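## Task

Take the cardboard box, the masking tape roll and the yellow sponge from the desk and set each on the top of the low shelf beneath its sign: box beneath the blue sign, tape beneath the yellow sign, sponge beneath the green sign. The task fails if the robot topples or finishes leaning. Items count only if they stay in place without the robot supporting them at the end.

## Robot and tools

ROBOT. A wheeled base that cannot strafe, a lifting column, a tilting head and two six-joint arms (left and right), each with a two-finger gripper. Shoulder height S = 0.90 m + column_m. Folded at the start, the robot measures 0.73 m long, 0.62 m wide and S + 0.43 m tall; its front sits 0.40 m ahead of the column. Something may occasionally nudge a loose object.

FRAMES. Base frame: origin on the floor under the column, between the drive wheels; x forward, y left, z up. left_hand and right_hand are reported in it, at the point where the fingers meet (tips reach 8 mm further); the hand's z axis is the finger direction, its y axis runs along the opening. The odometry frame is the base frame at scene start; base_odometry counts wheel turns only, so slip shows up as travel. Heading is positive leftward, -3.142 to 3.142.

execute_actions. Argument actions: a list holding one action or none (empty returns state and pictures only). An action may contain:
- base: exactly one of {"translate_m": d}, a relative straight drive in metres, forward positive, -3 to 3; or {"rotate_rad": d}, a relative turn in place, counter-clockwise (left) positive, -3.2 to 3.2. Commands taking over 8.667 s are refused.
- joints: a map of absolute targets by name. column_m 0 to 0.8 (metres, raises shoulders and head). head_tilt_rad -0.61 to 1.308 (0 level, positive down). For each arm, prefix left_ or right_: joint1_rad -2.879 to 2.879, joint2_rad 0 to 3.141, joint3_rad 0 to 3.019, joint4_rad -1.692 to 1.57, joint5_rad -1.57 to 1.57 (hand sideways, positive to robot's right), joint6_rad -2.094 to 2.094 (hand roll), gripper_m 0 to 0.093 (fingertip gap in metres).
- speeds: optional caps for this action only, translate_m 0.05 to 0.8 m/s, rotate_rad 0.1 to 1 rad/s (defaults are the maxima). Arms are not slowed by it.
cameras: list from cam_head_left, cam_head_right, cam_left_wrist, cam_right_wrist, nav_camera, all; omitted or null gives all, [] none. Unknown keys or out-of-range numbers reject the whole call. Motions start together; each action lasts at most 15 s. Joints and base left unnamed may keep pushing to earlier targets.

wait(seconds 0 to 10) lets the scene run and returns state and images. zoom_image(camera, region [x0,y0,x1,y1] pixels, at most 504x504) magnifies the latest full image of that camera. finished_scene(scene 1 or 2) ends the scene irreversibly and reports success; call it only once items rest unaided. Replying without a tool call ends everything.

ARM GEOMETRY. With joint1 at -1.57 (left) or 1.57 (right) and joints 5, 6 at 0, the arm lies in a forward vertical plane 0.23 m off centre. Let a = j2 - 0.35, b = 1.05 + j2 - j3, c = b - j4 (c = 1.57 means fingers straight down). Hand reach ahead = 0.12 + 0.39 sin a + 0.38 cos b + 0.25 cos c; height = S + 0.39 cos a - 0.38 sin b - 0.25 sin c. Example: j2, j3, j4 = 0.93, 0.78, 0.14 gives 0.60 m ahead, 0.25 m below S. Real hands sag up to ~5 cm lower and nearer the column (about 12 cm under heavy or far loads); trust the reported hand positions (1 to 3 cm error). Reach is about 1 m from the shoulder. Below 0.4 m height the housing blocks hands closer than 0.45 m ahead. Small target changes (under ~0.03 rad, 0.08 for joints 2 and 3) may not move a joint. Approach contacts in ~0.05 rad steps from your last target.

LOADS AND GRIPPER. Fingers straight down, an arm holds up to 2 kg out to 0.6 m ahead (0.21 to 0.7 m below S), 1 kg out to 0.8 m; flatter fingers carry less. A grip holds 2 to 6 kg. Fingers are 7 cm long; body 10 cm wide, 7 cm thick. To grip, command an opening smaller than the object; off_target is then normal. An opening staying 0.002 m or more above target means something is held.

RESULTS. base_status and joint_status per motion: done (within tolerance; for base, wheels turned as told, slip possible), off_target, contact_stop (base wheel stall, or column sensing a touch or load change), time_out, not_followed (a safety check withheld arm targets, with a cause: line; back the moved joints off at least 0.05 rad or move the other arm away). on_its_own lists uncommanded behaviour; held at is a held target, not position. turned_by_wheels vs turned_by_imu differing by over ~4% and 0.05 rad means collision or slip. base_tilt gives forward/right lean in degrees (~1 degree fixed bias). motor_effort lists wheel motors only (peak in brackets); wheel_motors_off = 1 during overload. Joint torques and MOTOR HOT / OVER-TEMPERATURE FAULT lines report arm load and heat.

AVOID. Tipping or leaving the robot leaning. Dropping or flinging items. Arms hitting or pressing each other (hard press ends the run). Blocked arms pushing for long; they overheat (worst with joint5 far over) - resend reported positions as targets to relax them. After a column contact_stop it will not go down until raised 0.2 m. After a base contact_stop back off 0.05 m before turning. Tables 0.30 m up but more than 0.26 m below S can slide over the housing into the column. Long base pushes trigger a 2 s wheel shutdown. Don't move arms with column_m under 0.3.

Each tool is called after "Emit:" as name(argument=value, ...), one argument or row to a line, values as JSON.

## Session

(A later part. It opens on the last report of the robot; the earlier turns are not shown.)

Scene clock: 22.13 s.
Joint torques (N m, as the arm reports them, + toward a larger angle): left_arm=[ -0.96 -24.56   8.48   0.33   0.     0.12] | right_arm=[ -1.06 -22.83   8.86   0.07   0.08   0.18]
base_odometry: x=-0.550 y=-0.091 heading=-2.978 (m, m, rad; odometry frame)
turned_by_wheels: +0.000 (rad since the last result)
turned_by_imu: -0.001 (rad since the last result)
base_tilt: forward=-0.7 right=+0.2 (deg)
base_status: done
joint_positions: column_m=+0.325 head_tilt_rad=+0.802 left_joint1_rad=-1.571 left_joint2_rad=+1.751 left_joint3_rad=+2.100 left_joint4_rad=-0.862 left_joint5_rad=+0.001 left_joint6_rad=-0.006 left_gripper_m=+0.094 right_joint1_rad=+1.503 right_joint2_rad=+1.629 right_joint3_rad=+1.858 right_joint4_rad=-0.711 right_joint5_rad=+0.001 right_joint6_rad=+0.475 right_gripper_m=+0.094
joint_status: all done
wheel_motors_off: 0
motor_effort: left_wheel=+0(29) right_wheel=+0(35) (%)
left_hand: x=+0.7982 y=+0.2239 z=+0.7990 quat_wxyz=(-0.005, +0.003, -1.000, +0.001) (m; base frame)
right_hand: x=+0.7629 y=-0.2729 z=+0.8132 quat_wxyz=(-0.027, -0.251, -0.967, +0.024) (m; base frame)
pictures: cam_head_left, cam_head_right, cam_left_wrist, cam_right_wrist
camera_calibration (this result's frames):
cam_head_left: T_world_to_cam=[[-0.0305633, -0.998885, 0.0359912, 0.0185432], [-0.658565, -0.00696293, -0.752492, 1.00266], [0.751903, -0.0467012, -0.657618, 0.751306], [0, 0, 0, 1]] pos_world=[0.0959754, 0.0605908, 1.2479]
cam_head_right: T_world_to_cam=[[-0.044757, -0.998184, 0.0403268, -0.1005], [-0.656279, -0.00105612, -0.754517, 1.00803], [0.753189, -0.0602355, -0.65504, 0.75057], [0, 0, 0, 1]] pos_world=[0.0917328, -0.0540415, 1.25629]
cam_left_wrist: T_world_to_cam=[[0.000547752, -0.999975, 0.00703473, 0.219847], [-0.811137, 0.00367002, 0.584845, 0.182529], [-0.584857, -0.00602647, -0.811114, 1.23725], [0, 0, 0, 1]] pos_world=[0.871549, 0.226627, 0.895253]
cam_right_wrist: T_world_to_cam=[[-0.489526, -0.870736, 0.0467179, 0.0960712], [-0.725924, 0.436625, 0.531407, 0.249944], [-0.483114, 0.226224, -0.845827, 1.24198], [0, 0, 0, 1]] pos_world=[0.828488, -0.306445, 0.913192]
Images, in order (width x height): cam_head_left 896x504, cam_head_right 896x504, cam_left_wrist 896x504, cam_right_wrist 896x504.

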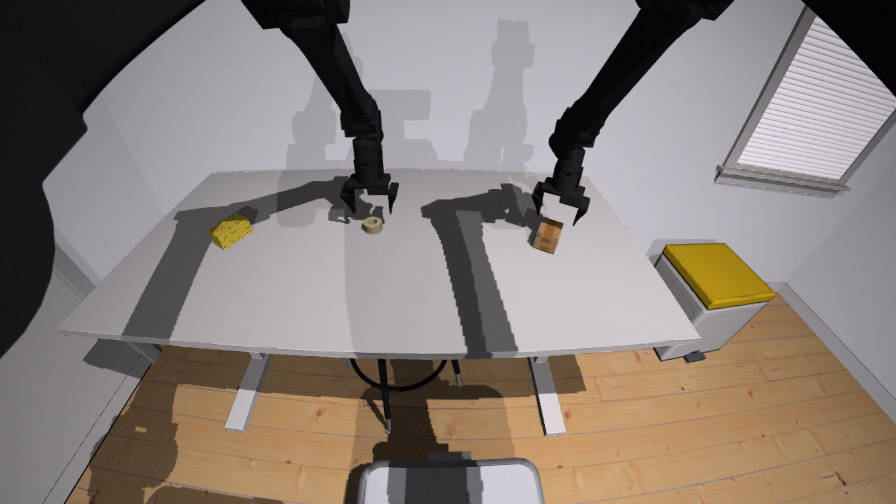

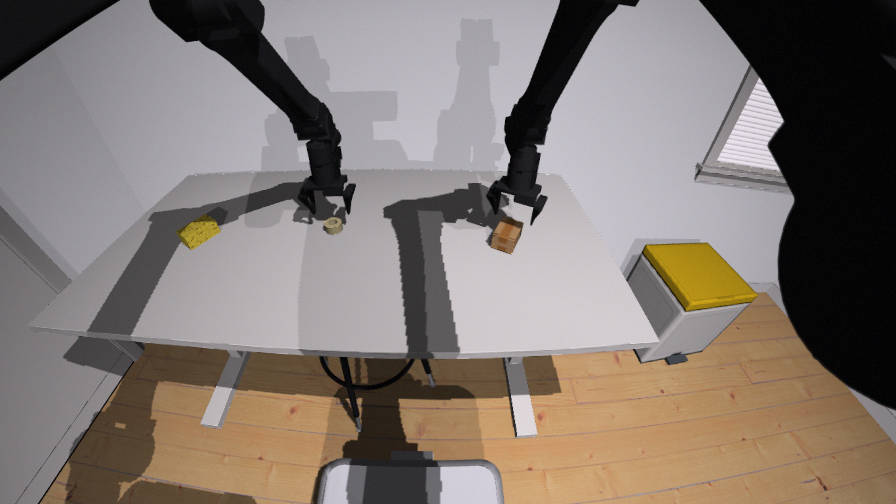

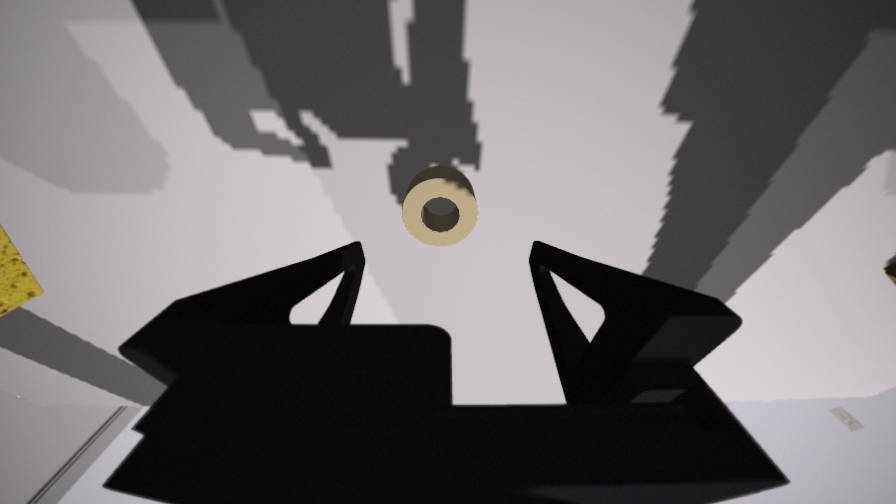

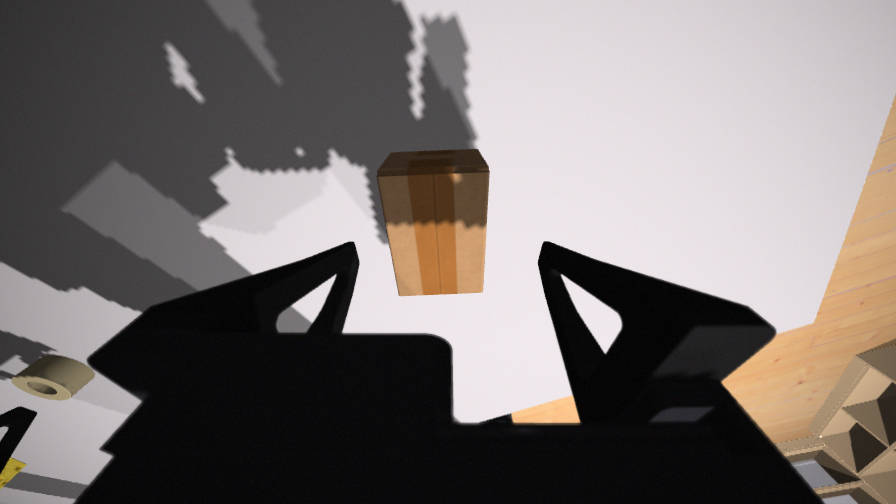

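Emit:
execute_actions(
  actions=[
    {"joints": {"column_m": 0.275}},
  ],
  cameras=["cam_head_left", "cam_left_wrist", "cam_right_wrist"],
)

Scene clock: 24.10 s.
Joint torques (N m, as the arm reports them, + toward a larger angle): left_arm=[ -1.07 -24.37   8.43   0.28   0.07   0.1 ] | right_arm=[ -1.02 -22.12   8.67   0.31   0.06   0.21]
base_odometry: x=-0.550 y=-0.091 heading=-2.978 (m, m, rad; odometry frame)
turned_by_wheels: +0.000 (rad since the last result)
turned_by_imu: -0.001 (rad since the last result)
base_tilt: forward=-0.7 right=+0.2 (deg)
base_status: not commanded
joint_positions: column_m=+0.275 head_tilt_rad=+0.802 left_joint1_rad=-1.571 left_joint2_rad=+1.752 left_joint3_rad=+2.100 left_joint4_rad=-0.862 left_joint5_rad=+0.001 left_joint6_rad=-0.006 left_gripper_m=+0.094 right_joint1_rad=+1.503 right_joint2_rad=+1.629 right_joint3_rad=+1.858 right_joint4_rad=-0.711 right_joint5_rad=+0.001 right_joint6_rad=+0.475 right_gripper_m=+0.094
joint_status: all done
wheel_motors_off: 0
motor_effort: left_wheel=+0(1) right_wheel=+1(1) (%)
left_hand: x=+0.7979 y=+0.2239 z=+0.7485 quat_wxyz=(-0.005, +0.003, -1.000, +0.001) (m; base frame)
right_hand: x=+0.7629 y=-0.2729 z=+0.7632 quat_wxyz=(-0.027, -0.251, -0.967, +0.024) (m; base frame)
pictures: cam_head_left, cam_left_wrist, cam_right_wrist
camera_calibration (this result's frames):
cam_head_left: T_world_to_cam=[[-0.0305633, -0.998885, 0.0359912, 0.0203429], [-0.658565, -0.00696293, -0.752491, 0.965033], [0.751903, -0.0467012, -0.657618, 0.718422], [0, 0, 0, 1]] pos_world=[0.0959754, 0.0605908, 1.19789]
cam_left_wrist: T_world_to_cam=[[0.000552705, -0.999975, 0.00703407, 0.220199], [-0.81069, 0.00367021, 0.585464, 0.21099], [-0.585475, -0.00602604, -0.810668, 1.19624], [0, 0, 0, 1]] pos_world=[0.871296, 0.226627, 0.844679]
cam_right_wrist: T_world_to_cam=[[-0.489526, -0.870736, 0.0467179, 0.0984073], [-0.725924, 0.436625, 0.531407, 0.276516], [-0.483114, 0.226224, -0.845827, 1.19969], [0, 0, 0, 1]] pos_world=[0.828488, -0.306445, 0.863188]
Images, in order (width x height): cam_head_left 896x504, cam_left_wrist 896x504, cam_right_wrist 896x504.

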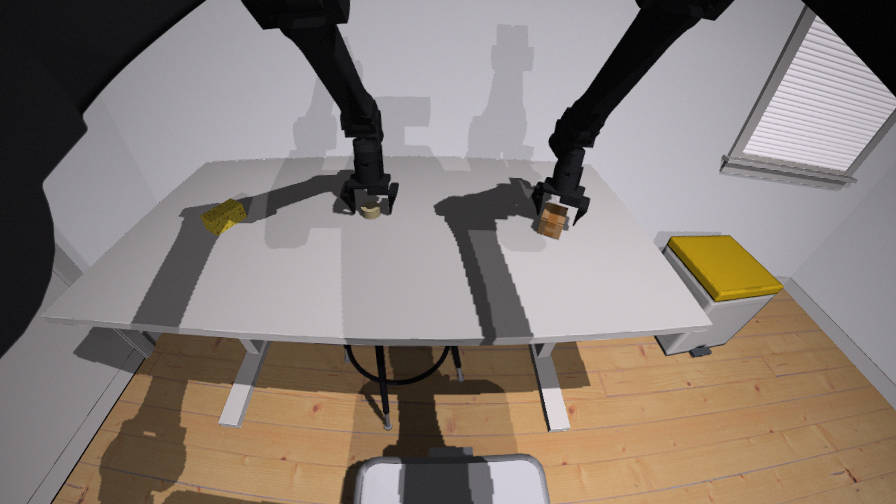

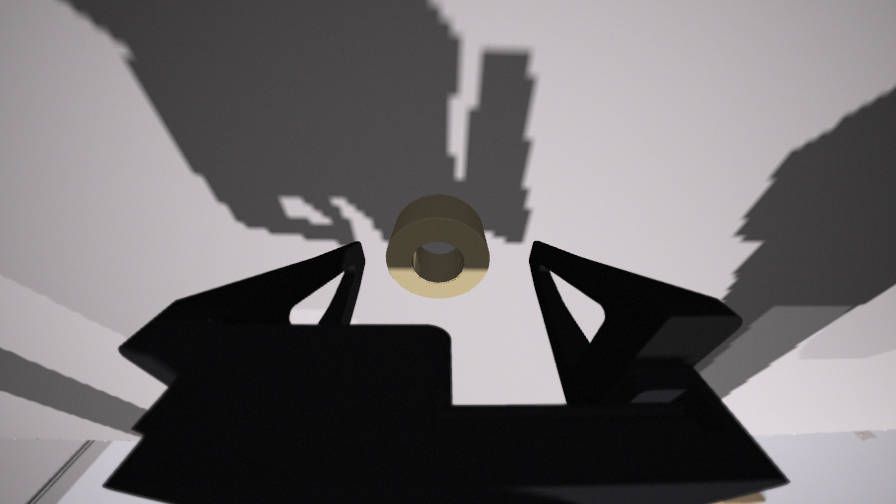

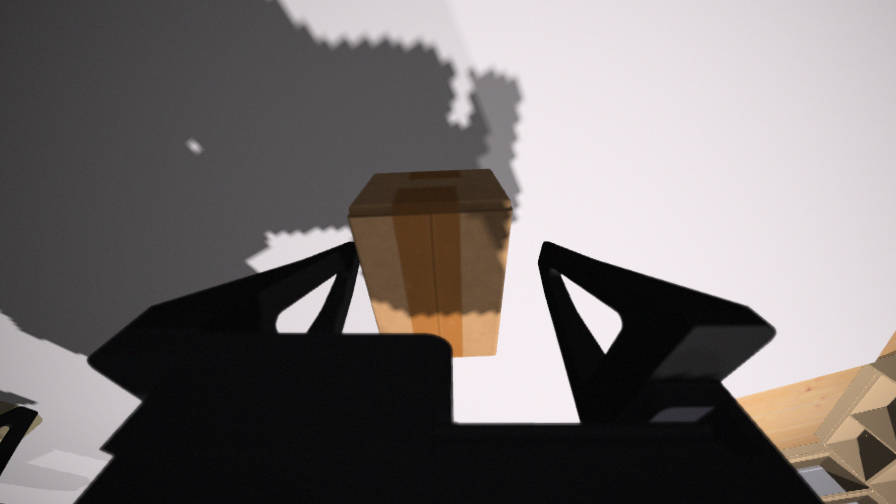

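Emit:
execute_actions(
  actions=[
    {"joints": {"left_gripper_m": 0.03, "right_gripper_m": 0.04}},
  ],
  cameras=["cam_left_wrist", "cam_right_wrist"],
)

Scene clock: 24.90 s.
Joint torques (N m, as the arm reports them, + toward a larger angle): left_arm=[ -0.95 -25.02   8.49   0.27   0.02   0.05] | right_arm=[ -1.47 -22.95   8.98   0.31   0.11   0.16]
base_odometry: x=-0.550 y=-0.091 heading=-2.978 (m, m, rad; odometry frame)
turned_by_wheels: +0.000 (rad since the last result)
turned_by_imu: +0.000 (rad since the last result)
base_tilt: forward=-0.6 right=+0.3 (deg)
base_status: not commanded
joint_positions: column_m=+0.275 head_tilt_rad=+0.802 left_joint1_rad=-1.571 left_joint2_rad=+1.752 left_joint3_rad=+2.100 left_joint4_rad=-0.862 left_joint5_rad=+0.001 left_joint6_rad=-0.006 left_gripper_m=+0.048 right_joint1_rad=+1.503 right_joint2_rad=+1.629 right_joint3_rad=+1.858 right_joint4_rad=-0.711 right_joint5_rad=+0.000 right_joint6_rad=+0.475 right_gripper_m=+0.059
joint_status: left_gripper_m off_target (ended at +0.048, target +0.030); right_gripper_m off_target (ended at +0.059, target +0.040)
wheel_motors_off: 0
motor_effort: left_wheel=+0(1) right_wheel=+0(0) (%)
left_hand: x=+0.7979 y=+0.2239 z=+0.7485 quat_wxyz=(-0.005, +0.003, -1.000, +0.001) (m; base frame)
right_hand: x=+0.7629 y=-0.2728 z=+0.7631 quat_wxyz=(-0.027, -0.251, -0.967, +0.024) (m; base frame)
pictures: cam_left_wrist, cam_right_wrist
camera_calibration (this result's frames):
cam_left_wrist: T_world_to_cam=[[0.000552705, -0.999975, 0.00703407, 0.220199], [-0.81069, 0.00367021, 0.585464, 0.21099], [-0.585475, -0.00602604, -0.810668, 1.19624], [0, 0, 0, 1]] pos_world=[0.871296, 0.226627, 0.844679]
cam_right_wrist: T_world_to_cam=[[-0.489832, -0.870601, 0.0460184, 0.0993276], [-0.725796, 0.436465, 0.531713, 0.276093], [-0.482995, 0.22705, -0.845674, 1.19967], [0, 0, 0, 1]] pos_world=[0.828476, -0.306415, 0.863157]
Images, in order (width x height): cam_left_wrist 896x504, cam_right_wrist 896x504.

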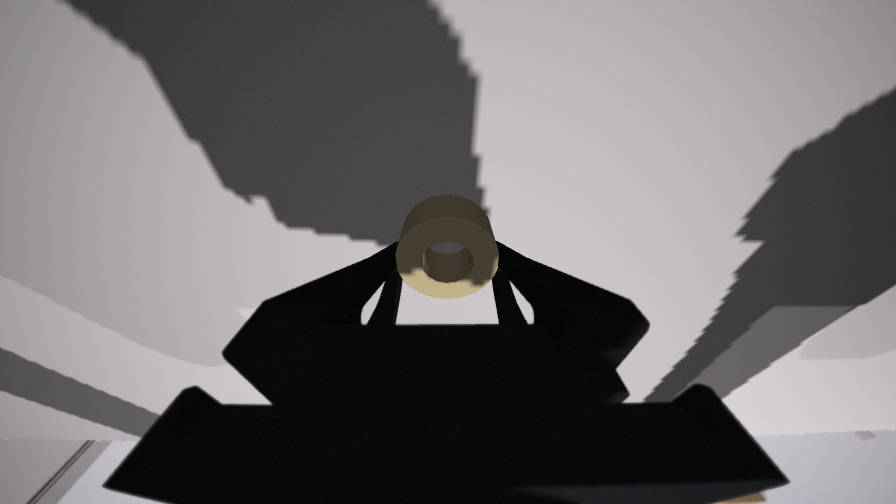

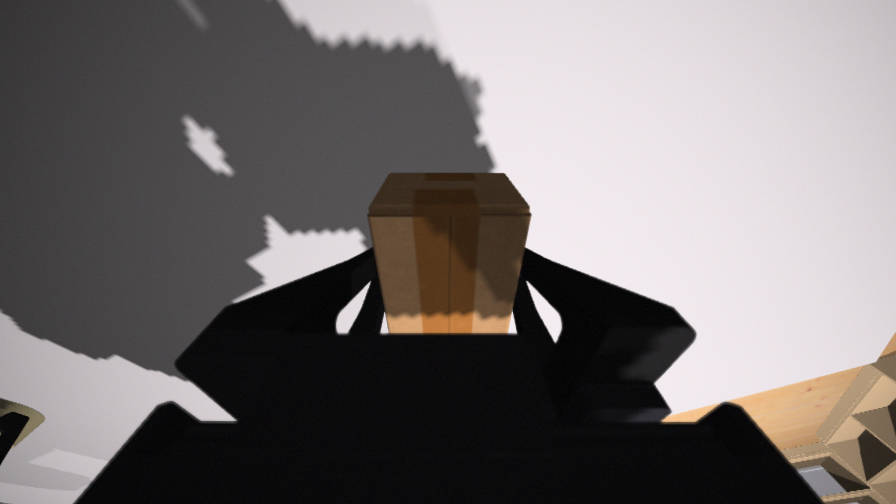

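Emit:
execute_actions(
  actions=[
    {"base": {"translate_m": -0.1}, "joints": {"column_m": 0.335}, "speeds": {"translate_m": 0.15}},
  ],
  cameras=["cam_head_left", "cam_left_wrist", "cam_right_wrist"],
)

Scene clock: 28.73 s.
Joint torques (N m, as the arm reports them, + toward a larger angle): left_arm=[ -1.12 -25.35   8.19   0.08   0.05   0.1 ] | right_arm=[ -1.31 -23.04   8.79   0.15   0.12   0.17]
base_odometry: x=-0.452 y=-0.075 heading=-2.978 (m, m, rad; odometry frame)
turned_by_wheels: +0.000 (rad since the last result)
turned_by_imu: -0.001 (rad since the last result)
base_tilt: forward=-0.7 right=+0.2 (deg)
base_status: done
joint_positions: column_m=+0.335 head_tilt_rad=+0.803 left_joint1_rad=-1.571 left_joint2_rad=+1.753 left_joint3_rad=+2.100 left_joint4_rad=-0.862 left_joint5_rad=+0.001 left_joint6_rad=-0.006 left_gripper_m=+0.048 right_joint1_rad=+1.503 right_joint2_rad=+1.630 right_joint3_rad=+1.858 right_joint4_rad=-0.713 right_joint5_rad=+0.000 right_joint6_rad=+0.475 right_gripper_m=+0.059
joint_status: all done
wheel_motors_off: 0
motor_effort: left_wheel=-1(31) right_wheel=+0(34) (%)
left_hand: x=+0.7975 y=+0.2239 z=+0.8079 quat_wxyz=(-0.004, +0.003, -1.000, +0.001) (m; base frame)
right_hand: x=+0.7625 y=-0.2728 z=+0.8227 quat_wxyz=(-0.026, -0.251, -0.967, +0.024) (m; base frame)
pictures: cam_head_left, cam_left_wrist, cam_right_wrist
camera_calibration (this result's frames):
cam_head_left: T_world_to_cam=[[-0.0305573, -0.998885, 0.0359963, 0.0181799], [-0.65869, -0.00696293, -0.752382, 1.00997], [0.751793, -0.0467012, -0.657743, 0.757986], [0, 0, 0, 1]] pos_world=[0.0959649, 0.0605908, 1.25779]
cam_left_wrist: T_world_to_cam=[[0.000560135, -0.999975, 0.00703307, 0.219776], [-0.81002, 0.0036705, 0.586391, 0.174595], [-0.586403, -0.00602538, -0.809997, 1.24434], [0, 0, 0, 1]] pos_world=[0.870985, 0.226627, 0.903983]
cam_right_wrist: T_world_to_cam=[[-0.489839, -0.87056, 0.0467194, 0.0958256], [-0.724947, 0.436502, 0.532839, 0.242602], [-0.484262, 0.227137, -0.844926, 1.25018], [0, 0, 0, 1]] pos_world=[0.828227, -0.306436, 0.922563]
Images, in order (width x height): cam_head_left 896x504, cam_left_wrist 896x504, cam_right_wrist 896x504.

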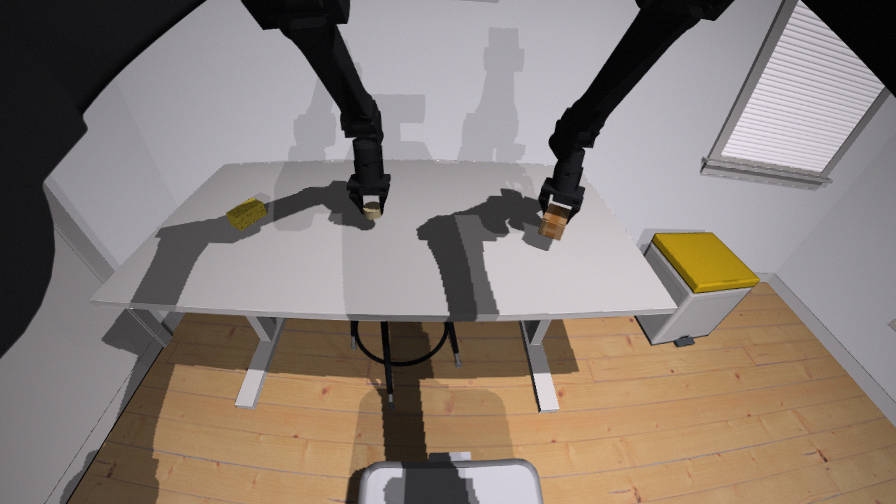

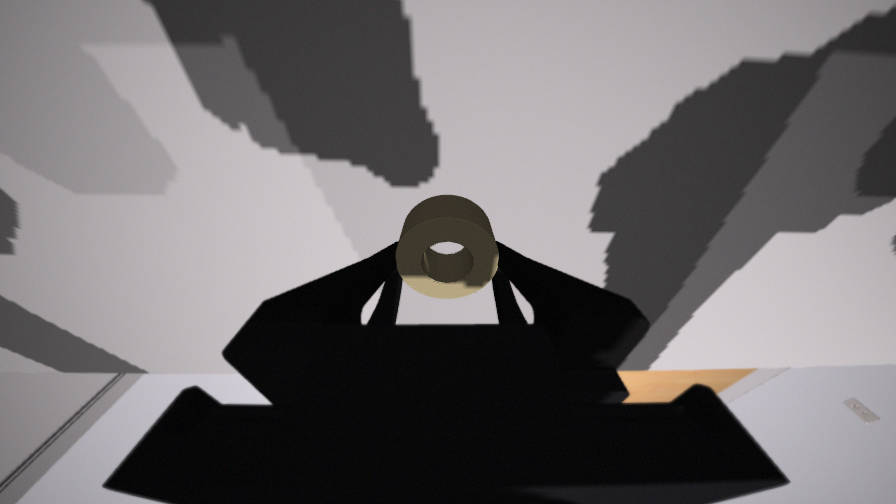

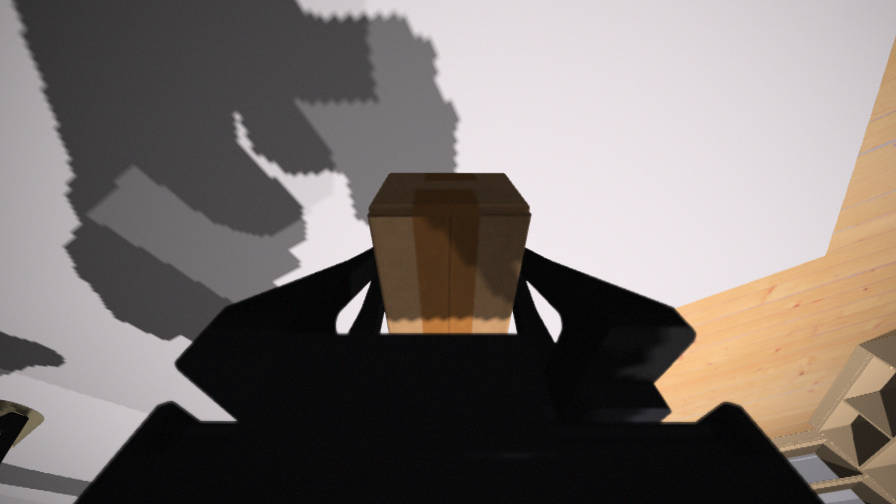

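Emit:
execute_actions(
  actions=[
    {"base": {"rotate_rad": -2.62}, "joints": {"head_tilt_rad": 0.45}},
  ],
  cameras=["cam_head_left", "cam_head_right", "nav_camera"],
)

Scene clock: 33.67 s.
Joint torques (N m, as the arm reports them, + toward a larger angle): left_arm=[ -1.02 -25.64   8.28   0.21   0.05   0.07] | right_arm=[ -0.31 -22.31   8.83   0.4    0.11   0.18]
base_odometry: x=-0.452 y=-0.075 heading=+0.687 (m, m, rad; odometry frame)
turned_by_wheels: -2.619 (rad since the last result)
turned_by_imu: -2.577 (rad since the last result)
base_tilt: forward=-0.6 right=+0.3 (deg)
base_status: done
joint_positions: column_m=+0.335 head_tilt_rad=+0.469 left_joint1_rad=-1.572 left_joint2_rad=+1.753 left_joint3_rad=+2.100 left_joint4_rad=-0.862 left_joint5_rad=+0.001 left_joint6_rad=-0.006 left_gripper_m=+0.048 right_joint1_rad=+1.491 right_joint2_rad=+1.630 right_joint3_rad=+1.858 right_joint4_rad=-0.713 right_joint5_rad=+0.000 right_joint6_rad=+0.475 right_gripper_m=+0.059
joint_status: all done
wheel_motors_off: 0
motor_effort: left_wheel=+5(51) right_wheel=-6(74) (%)
left_hand: x=+0.7975 y=+0.2234 z=+0.8079 quat_wxyz=(-0.004, +0.003, -1.000, +0.001) (m; base frame)
right_hand: x=+0.7622 y=-0.2814 z=+0.8232 quat_wxyz=(-0.027, -0.254, -0.966, +0.029) (m; base frame)
pictures: cam_head_left, cam_head_right, nav_camera
camera_calibration (this result's frames):
cam_head_left: T_world_to_cam=[[-0.0406704, -0.998885, 0.0239875, 0.0345484], [-0.375591, -0.00696293, -0.926759, 1.22616], [0.925893, -0.0467012, -0.374889, 0.375651], [0, 0, 0, 1]] pos_world=[0.114126, 0.0605908, 1.27635]
cam_head_right: T_world_to_cam=[[-0.0555011, -0.998184, 0.0234321, -0.078045], [-0.372768, -0.00105612, -0.927924, 1.23039], [0.926263, -0.0602355, -0.372032, 0.374567], [0, 0, 0, 1]] pos_world=[0.107369, -0.0540415, 1.28289]
Images, in order (width x height): cam_head_left 896x504, cam_head_right 896x504, nav_camera 896x504.

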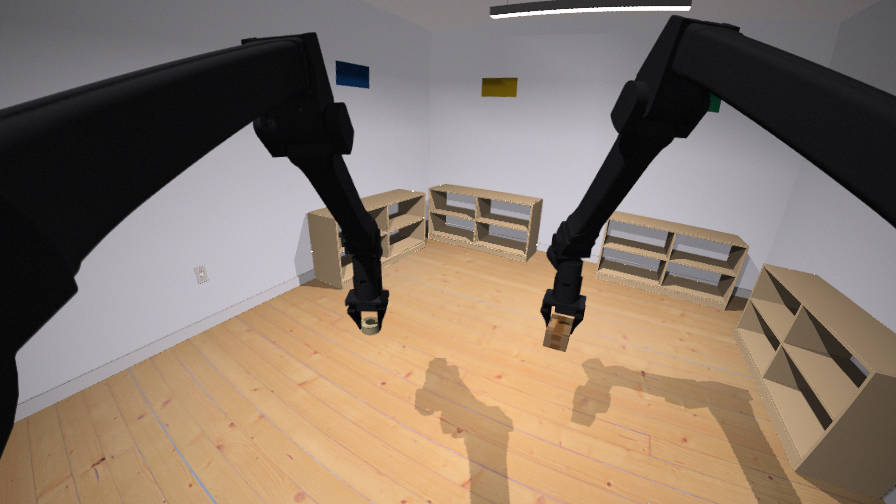

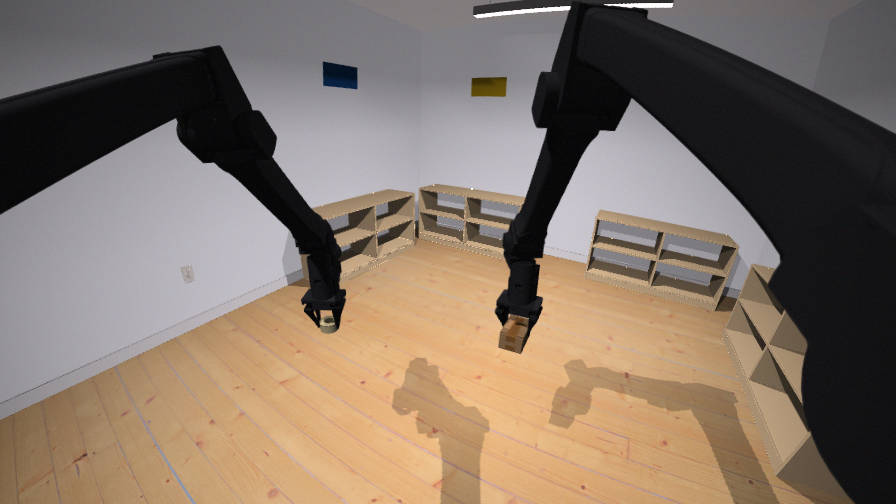

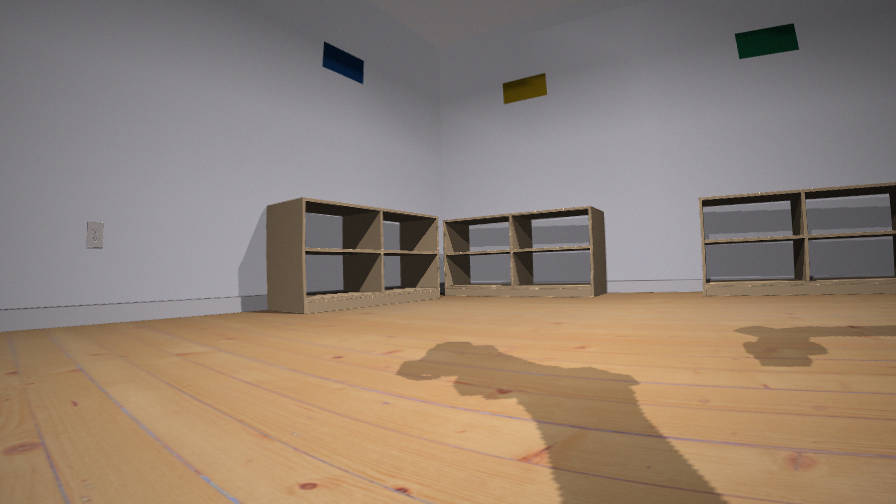

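Emit:
zoom_image(
  camera="cam_head_left",
  region=[300, 170, 552, 300],
)

Emit:
zoom_image(
  camera="nav_camera",
  region=[260, 185, 620, 325],
)

Region (300, 170, 552, 300) of cam_head_left's 896x504 image, scaled by 2.000, with more detail than that image has; it fills the top 260 rows of this view, and the rest is white.

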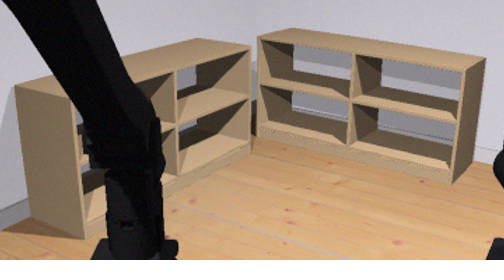

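Region (260, 185, 620, 325) of nav_camera's 896x504 image, scaled by 1.400, with more detail than that image has.

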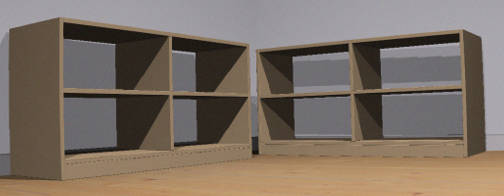

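Emit:
execute_actions(
  actions=[
    {"base": {"translate_m": 2.45}, "joints": {"column_m": 0.245, "head_tilt_rad": 0.75, "right_joint2_rad": 1.38, "right_joint3_rad": 1.62}},
  ],
  cameras=["cam_head_left", "cam_head_right", "nav_camera"],
)

Scene clock: 40.03 s.
Joint torques (N m, as the arm reports them, + toward a larger angle): left_arm=[ -0.93 -24.88   8.48   0.28   0.01   0.08] | right_arm=[ -0.49 -21.07   7.19   0.33   0.14   0.16]
base_odometry: x=+1.444 y=+1.478 heading=+0.686 (m, m, rad; odometry frame)
turned_by_wheels: -0.001 (rad since the last result)
turned_by_imu: +0.000 (rad since the last result)
base_tilt: forward=-0.8 right=+0.2 (deg)
base_status: done
joint_positions: column_m=+0.245 head_tilt_rad=+0.753 left_joint1_rad=-1.572 left_joint2_rad=+1.756 left_joint3_rad=+2.100 left_joint4_rad=-0.862 left_joint5_rad=+0.001 left_joint6_rad=-0.006 left_gripper_m=+0.048 right_joint1_rad=+1.491 right_joint2_rad=+1.376 right_joint3_rad=+1.617 right_joint4_rad=-0.716 right_joint5_rad=+0.000 right_joint6_rad=+0.475 right_gripper_m=+0.059
joint_status: all done
wheel_motors_off: 0
motor_effort: left_wheel=-1(51) right_wheel=+2(67) (%)
left_hand: x=+0.7963 y=+0.2236 z=+0.7162 quat_wxyz=(-0.003, +0.003, -1.000, +0.001) (m; base frame)
right_hand: x=+0.7293 y=-0.2734 z=+0.8260 quat_wxyz=(-0.032, -0.254, -0.966, +0.028) (m; base frame)
pictures: cam_head_left, cam_head_right, nav_camera
camera_calibration (this result's frames):
cam_head_left: T_world_to_cam=[[-0.0323073, -0.998885, 0.0344343, 0.023427], [-0.620511, -0.00696293, -0.784167, 0.979535], [0.783532, -0.0467012, -0.619594, 0.650294], [0, 0, 0, 1]] pos_world=[0.099044, 0.0605908, 1.17023]
cam_head_right: T_world_to_cam=[[-0.0466982, -0.998184, 0.038062, -0.0943876], [-0.618128, -0.00105612, -0.786077, 0.9846], [0.784689, -0.0602355, -0.616956, 0.649696], [0, 0, 0, 1]] pos_world=[0.0943915, -0.0540415, 1.1784]
Images, in order (width x height): cam_head_left 896x504, cam_head_right 896x504, nav_camera 896x504.

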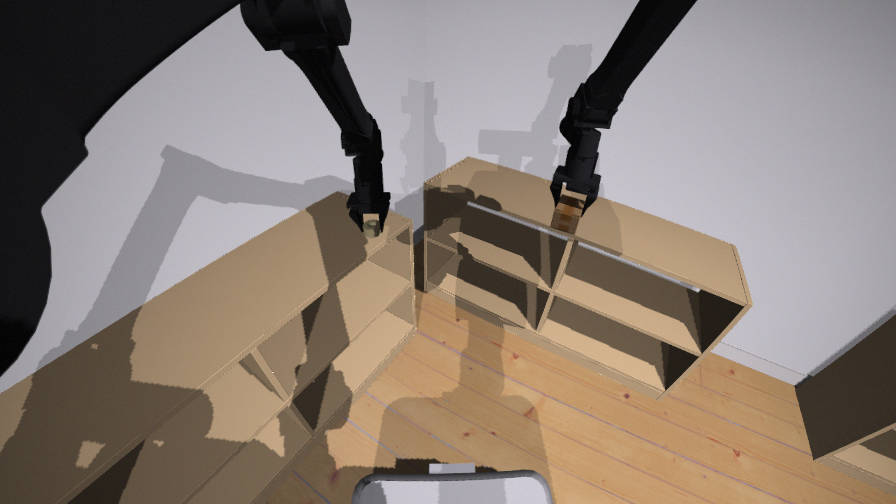

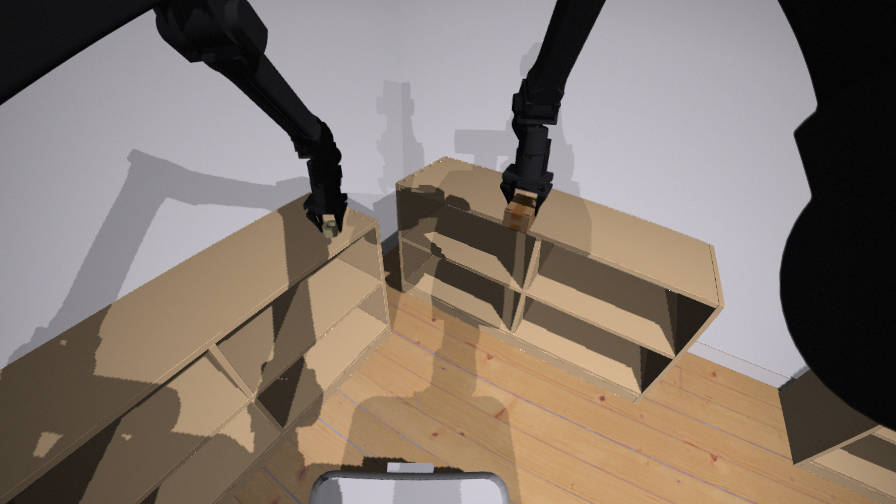

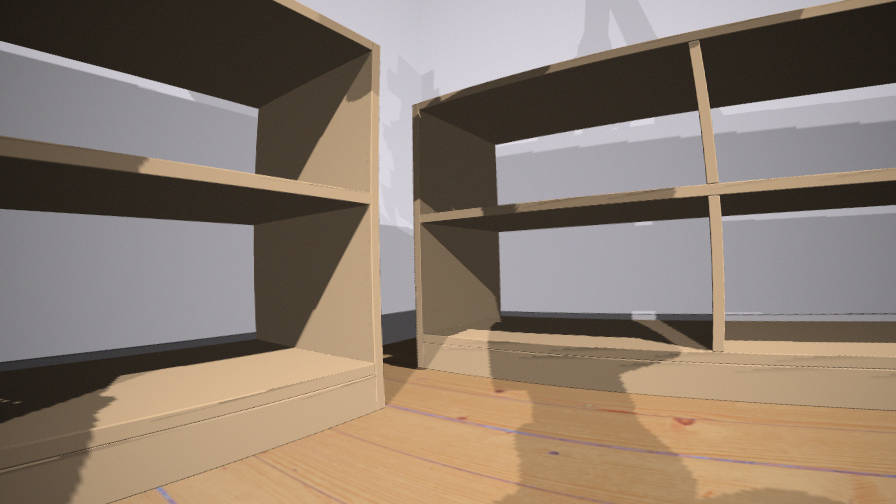

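Emit:
zoom_image(
  camera="cam_head_left",
  region=[300, 140, 552, 350],
)

Emit:
zoom_image(
  camera="cam_head_left",
  region=[520, 200, 772, 420],
)

Region (300, 140, 552, 350) of cam_head_left's 896x504 image, scaled by 2.000, with more detail than that image has.

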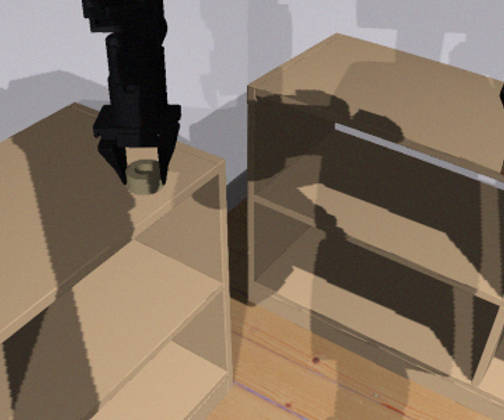

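Region (520, 200, 772, 420) of cam_head_left's 896x504 image, scaled by 2.000, with more detail than that image has; it fills the top 440 rows of this view, and the rest is white.

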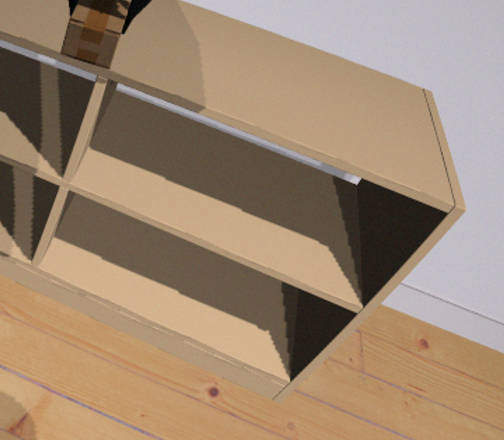

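Emit:
execute_actions(
  actions=[],
  cameras=["cam_left_wrist", "cam_right_wrist"],
)

Scene clock: 41.17 s.
Joint torques (N m, as the arm reports them, + toward a larger angle): left_arm=[ -0.9  -25.56   8.31   0.19   0.06   0.08] | right_arm=[  0.08 -21.28   7.41   0.51   0.13   0.17]
base_odometry: x=+1.444 y=+1.478 heading=+0.686 (m, m, rad; odometry frame)
turned_by_wheels: +0.000 (rad since the last result)
turned_by_imu: +0.000 (rad since the last result)
base_tilt: forward=-0.7 right=+0.2 (deg)
base_status: done
joint_positions: column_m=+0.245 head_tilt_rad=+0.753 left_joint1_rad=-1.572 left_joint2_rad=+1.756 left_joint3_rad=+2.100 left_joint4_rad=-0.862 left_joint5_rad=+0.001 left_joint6_rad=-0.006 left_gripper_m=+0.048 right_joint1_rad=+1.491 right_joint2_rad=+1.376 right_joint3_rad=+1.617 right_joint4_rad=-0.716 right_joint5_rad=+0.000 right_joint6_rad=+0.475 right_gripper_m=+0.059
joint_status: all done
wheel_motors_off: 0
motor_effort: left_wheel=-3(51) right_wheel=+1(67) (%)
left_hand: x=+0.7963 y=+0.2236 z=+0.7162 quat_wxyz=(-0.003, +0.003, -1.000, +0.001) (m; base frame)
right_hand: x=+0.7293 y=-0.2734 z=+0.8260 quat_wxyz=(-0.032, -0.254, -0.966, +0.028) (m; base frame)
pictures: cam_left_wrist, cam_right_wrist
camera_calibration (this result's frames):
cam_left_wrist: T_world_to_cam=[[0.000386733, -0.999973, 0.00736108, 0.220044], [-0.80845, 0.00401983, 0.588551, 0.224572], [-0.588565, -0.00617868, -0.808427, 1.17], [0, 0, 0, 1]] pos_world=[0.870092, 0.226365, 0.812069]
cam_right_wrist: T_world_to_cam=[[-0.49491, -0.867453, 0.0508897, 0.0800058], [-0.728038, 0.445916, 0.520691, 0.231873], [-0.474368, 0.220646, -0.852227, 1.23412], [0, 0, 0, 1]] pos_world=[0.793833, -0.306297, 0.926941]
Images, in order (width x height): cam_left_wrist 896x504, cam_right_wrist 896x504.

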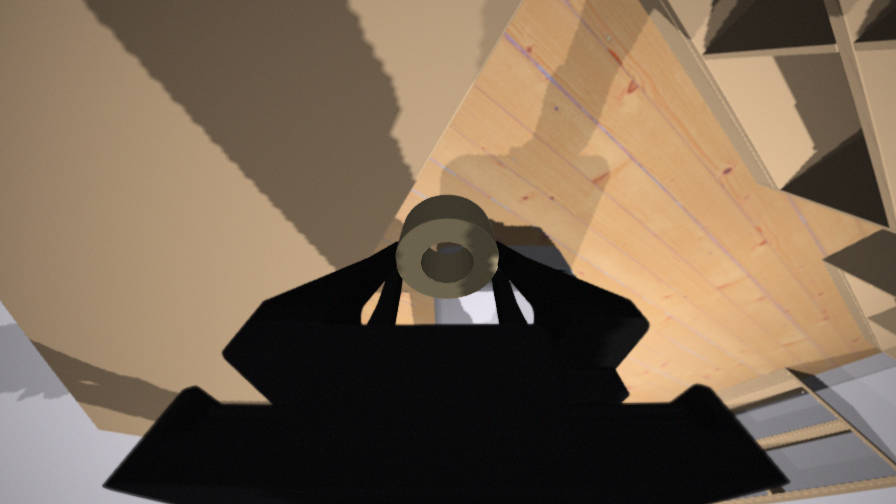

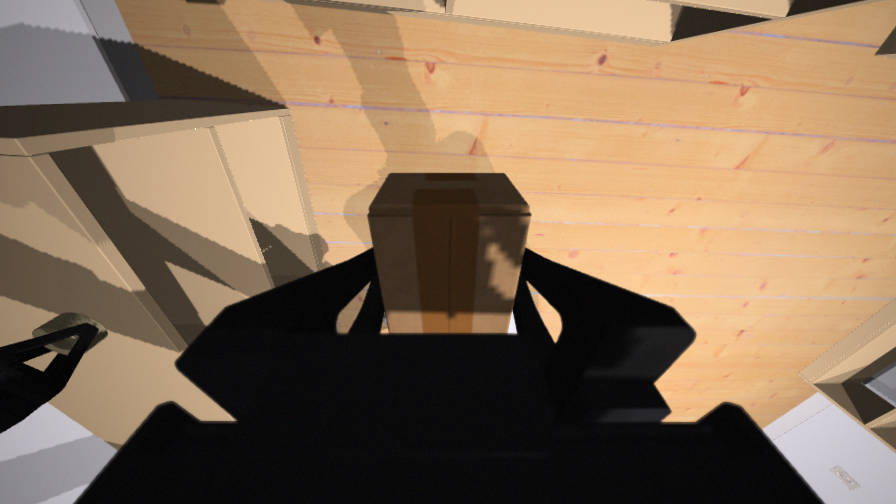

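Emit:
execute_actions(
  actions=[
    {"base": {"rotate_rad": -0.58}, "joints": {"column_m": 0.215}},
  ],
  cameras=["cam_head_left", "cam_left_wrist"],
)

Scene clock: 43.90 s.
Joint torques (N m, as the arm reports them, + toward a larger angle): left_arm=[ -1.12 -25.61   8.28   0.36   0.03   0.07] | right_arm=[ -1.06 -21.19   7.3    0.52   0.12   0.16]
base_odometry: x=+1.444 y=+1.478 heading=+0.107 (m, m, rad; odometry frame)
turned_by_wheels: -0.579 (rad since the last result)
turned_by_imu: -0.566 (rad since the last result)
base_tilt: forward=-0.7 right=+0.2 (deg)
base_status: done
joint_positions: column_m=+0.215 head_tilt_rad=+0.753 left_joint1_rad=-1.572 left_joint2_rad=+1.756 left_joint3_rad=+2.100 left_joint4_rad=-0.862 left_joint5_rad=+0.001 left_joint6_rad=-0.006 left_gripper_m=+0.048 right_joint1_rad=+1.497 right_joint2_rad=+1.376 right_joint3_rad=+1.617 right_joint4_rad=-0.716 right_joint5_rad=+0.000 right_joint6_rad=+0.475 right_gripper_m=+0.059
joint_status: all done
wheel_motors_off: 0
motor_effort: left_wheel=+4(51) right_wheel=-6(73) (%)
left_hand: x=+0.7961 y=+0.2236 z=+0.6859 quat_wxyz=(-0.003, +0.003, -1.000, +0.001) (m; base frame)
right_hand: x=+0.7294 y=-0.2699 z=+0.7958 quat_wxyz=(-0.032, -0.252, -0.967, +0.026) (m; base frame)
pictures: cam_head_left, cam_left_wrist
camera_calibration (this result's frames):
cam_head_left: T_world_to_cam=[[-0.0323073, -0.998885, 0.0344343, 0.0244603], [-0.620511, -0.00696293, -0.784167, 0.956006], [0.783532, -0.0467012, -0.619594, 0.631702], [0, 0, 0, 1]] pos_world=[0.099044, 0.0605908, 1.14022]
cam_left_wrist: T_world_to_cam=[[0.000389208, -0.999973, 0.00736074, 0.220265], [-0.808225, 0.00401998, 0.588859, 0.24186], [-0.588873, -0.00617832, -0.808202, 1.14553], [0, 0, 0, 1]] pos_world=[0.869965, 0.226365, 0.781778]
Images, in order (width x height): cam_head_left 896x504, cam_left_wrist 896x504.

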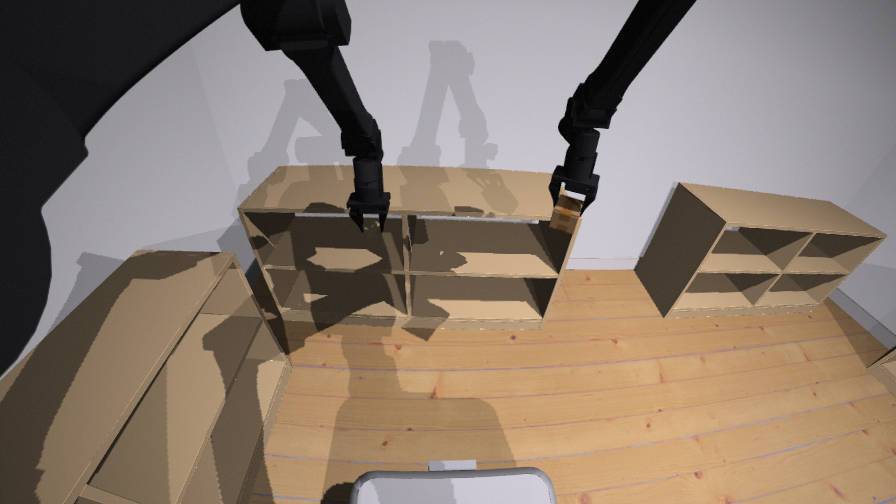

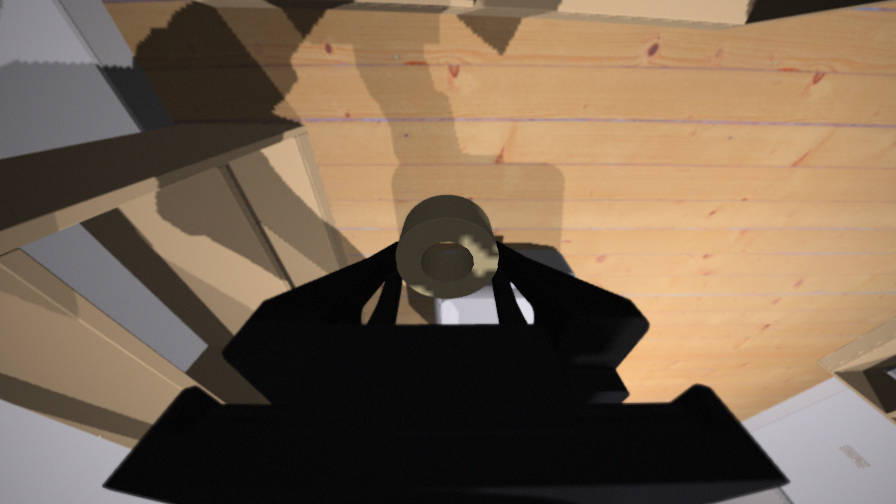

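Emit:
execute_actions(
  actions=[
    {"base": {"translate_m": 0.32}, "joints": {"column_m": 0.198}},
  ],
  cameras=["cam_head_left", "cam_head_right", "cam_left_wrist"],
)

Scene clock: 46.30 s.
Joint torques (N m, as the arm reports them, + toward a larger angle): left_arm=[ -0.59 -25.64   8.27   0.23   0.05   0.11] | right_arm=[ -0.67 -21.18   7.31   0.57   0.11   0.16]
base_odometry: x=+1.762 y=+1.512 heading=+0.106 (m, m, rad; odometry frame)
turned_by_wheels: -0.001 (rad since the last result)
turned_by_imu: -0.002 (rad since the last result)
base_tilt: forward=-0.8 right=+0.3 (deg)
base_status: done
joint_positions: column_m=+0.198 head_tilt_rad=+0.753 left_joint1_rad=-1.571 left_joint2_rad=+1.758 left_joint3_rad=+2.100 left_joint4_rad=-0.862 left_joint5_rad=+0.001 left_joint6_rad=-0.006 left_gripper_m=+0.048 right_joint1_rad=+1.497 right_joint2_rad=+1.378 right_joint3_rad=+1.617 right_joint4_rad=-0.716 right_joint5_rad=+0.000 right_joint6_rad=+0.475 right_gripper_m=+0.059
joint_status: all done
wheel_motors_off: 0
motor_effort: left_wheel=-2(50) right_wheel=+3(67) (%)
left_hand: x=+0.7955 y=+0.2242 z=+0.6678 quat_wxyz=(-0.002, +0.003, -1.000, +0.001) (m; base frame)
right_hand: x=+0.7286 y=-0.2700 z=+0.7775 quat_wxyz=(-0.030, -0.252, -0.967, +0.026) (m; base frame)
pictures: cam_head_left, cam_head_right, cam_left_wrist
camera_calibration (this result's frames):
cam_head_left: T_world_to_cam=[[-0.0323049, -0.998885, 0.0344366, 0.0250423], [-0.620567, -0.00696293, -0.784122, 0.942638], [0.783487, -0.0467012, -0.61965, 0.621248], [0, 0, 0, 1]] pos_world=[0.0990397, 0.0605908, 1.12324]
cam_head_right: T_world_to_cam=[[-0.0466954, -0.998184, 0.0380653, -0.0926032], [-0.618184, -0.00105612, -0.786032, 0.947613], [0.784645, -0.0602355, -0.617012, 0.620774], [0, 0, 0, 1]] pos_world=[0.0943877, -0.0540415, 1.1314]
cam_left_wrist: T_world_to_cam=[[0.000780574, -0.999977, 0.00669865, 0.221089], [-0.807327, 0.00332273, 0.590094, 0.250652], [-0.590103, -0.00586862, -0.807306, 1.1308], [0, 0, 0, 1]] pos_world=[0.869474, 0.226887, 0.763513]
Images, in order (width x height): cam_head_left 896x504, cam_head_right 896x504, cam_left_wrist 896x504.

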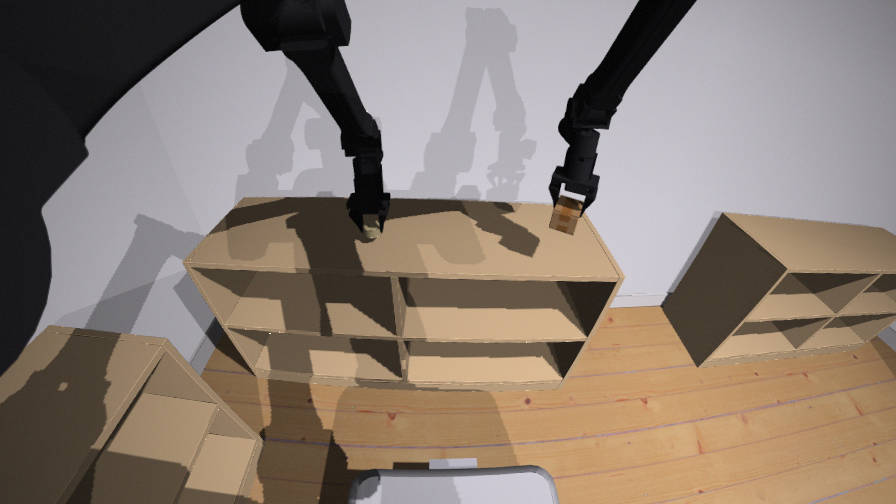

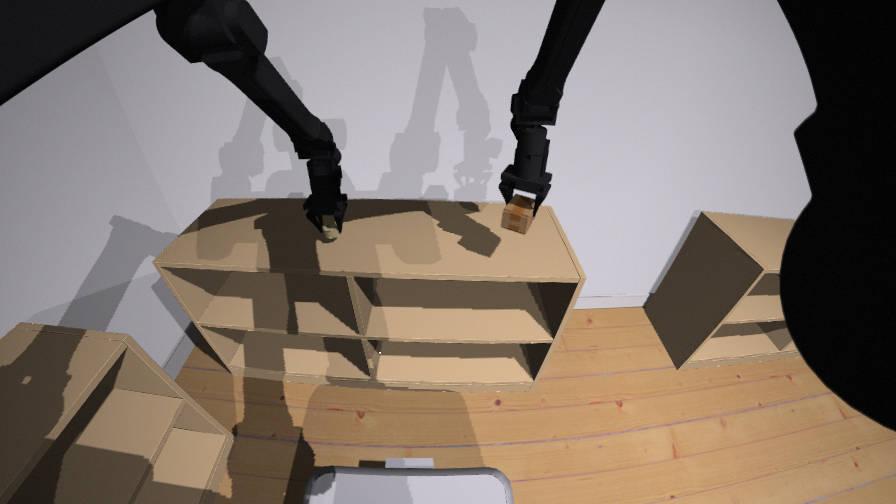

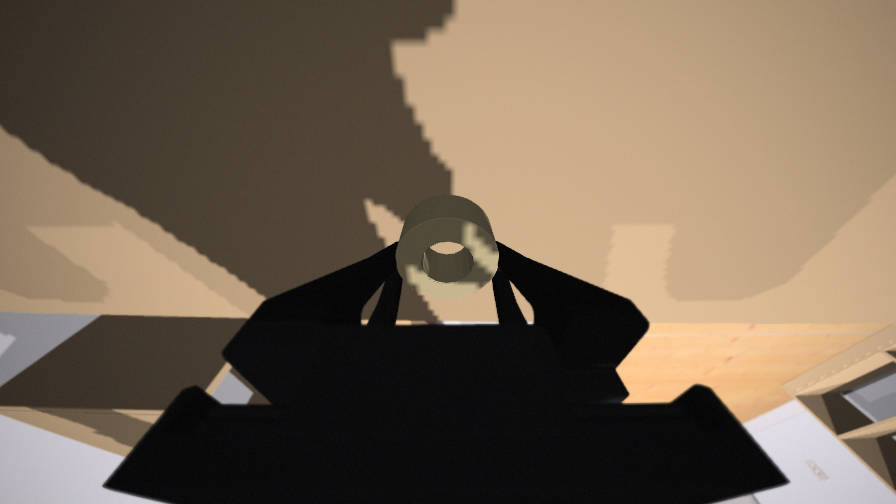

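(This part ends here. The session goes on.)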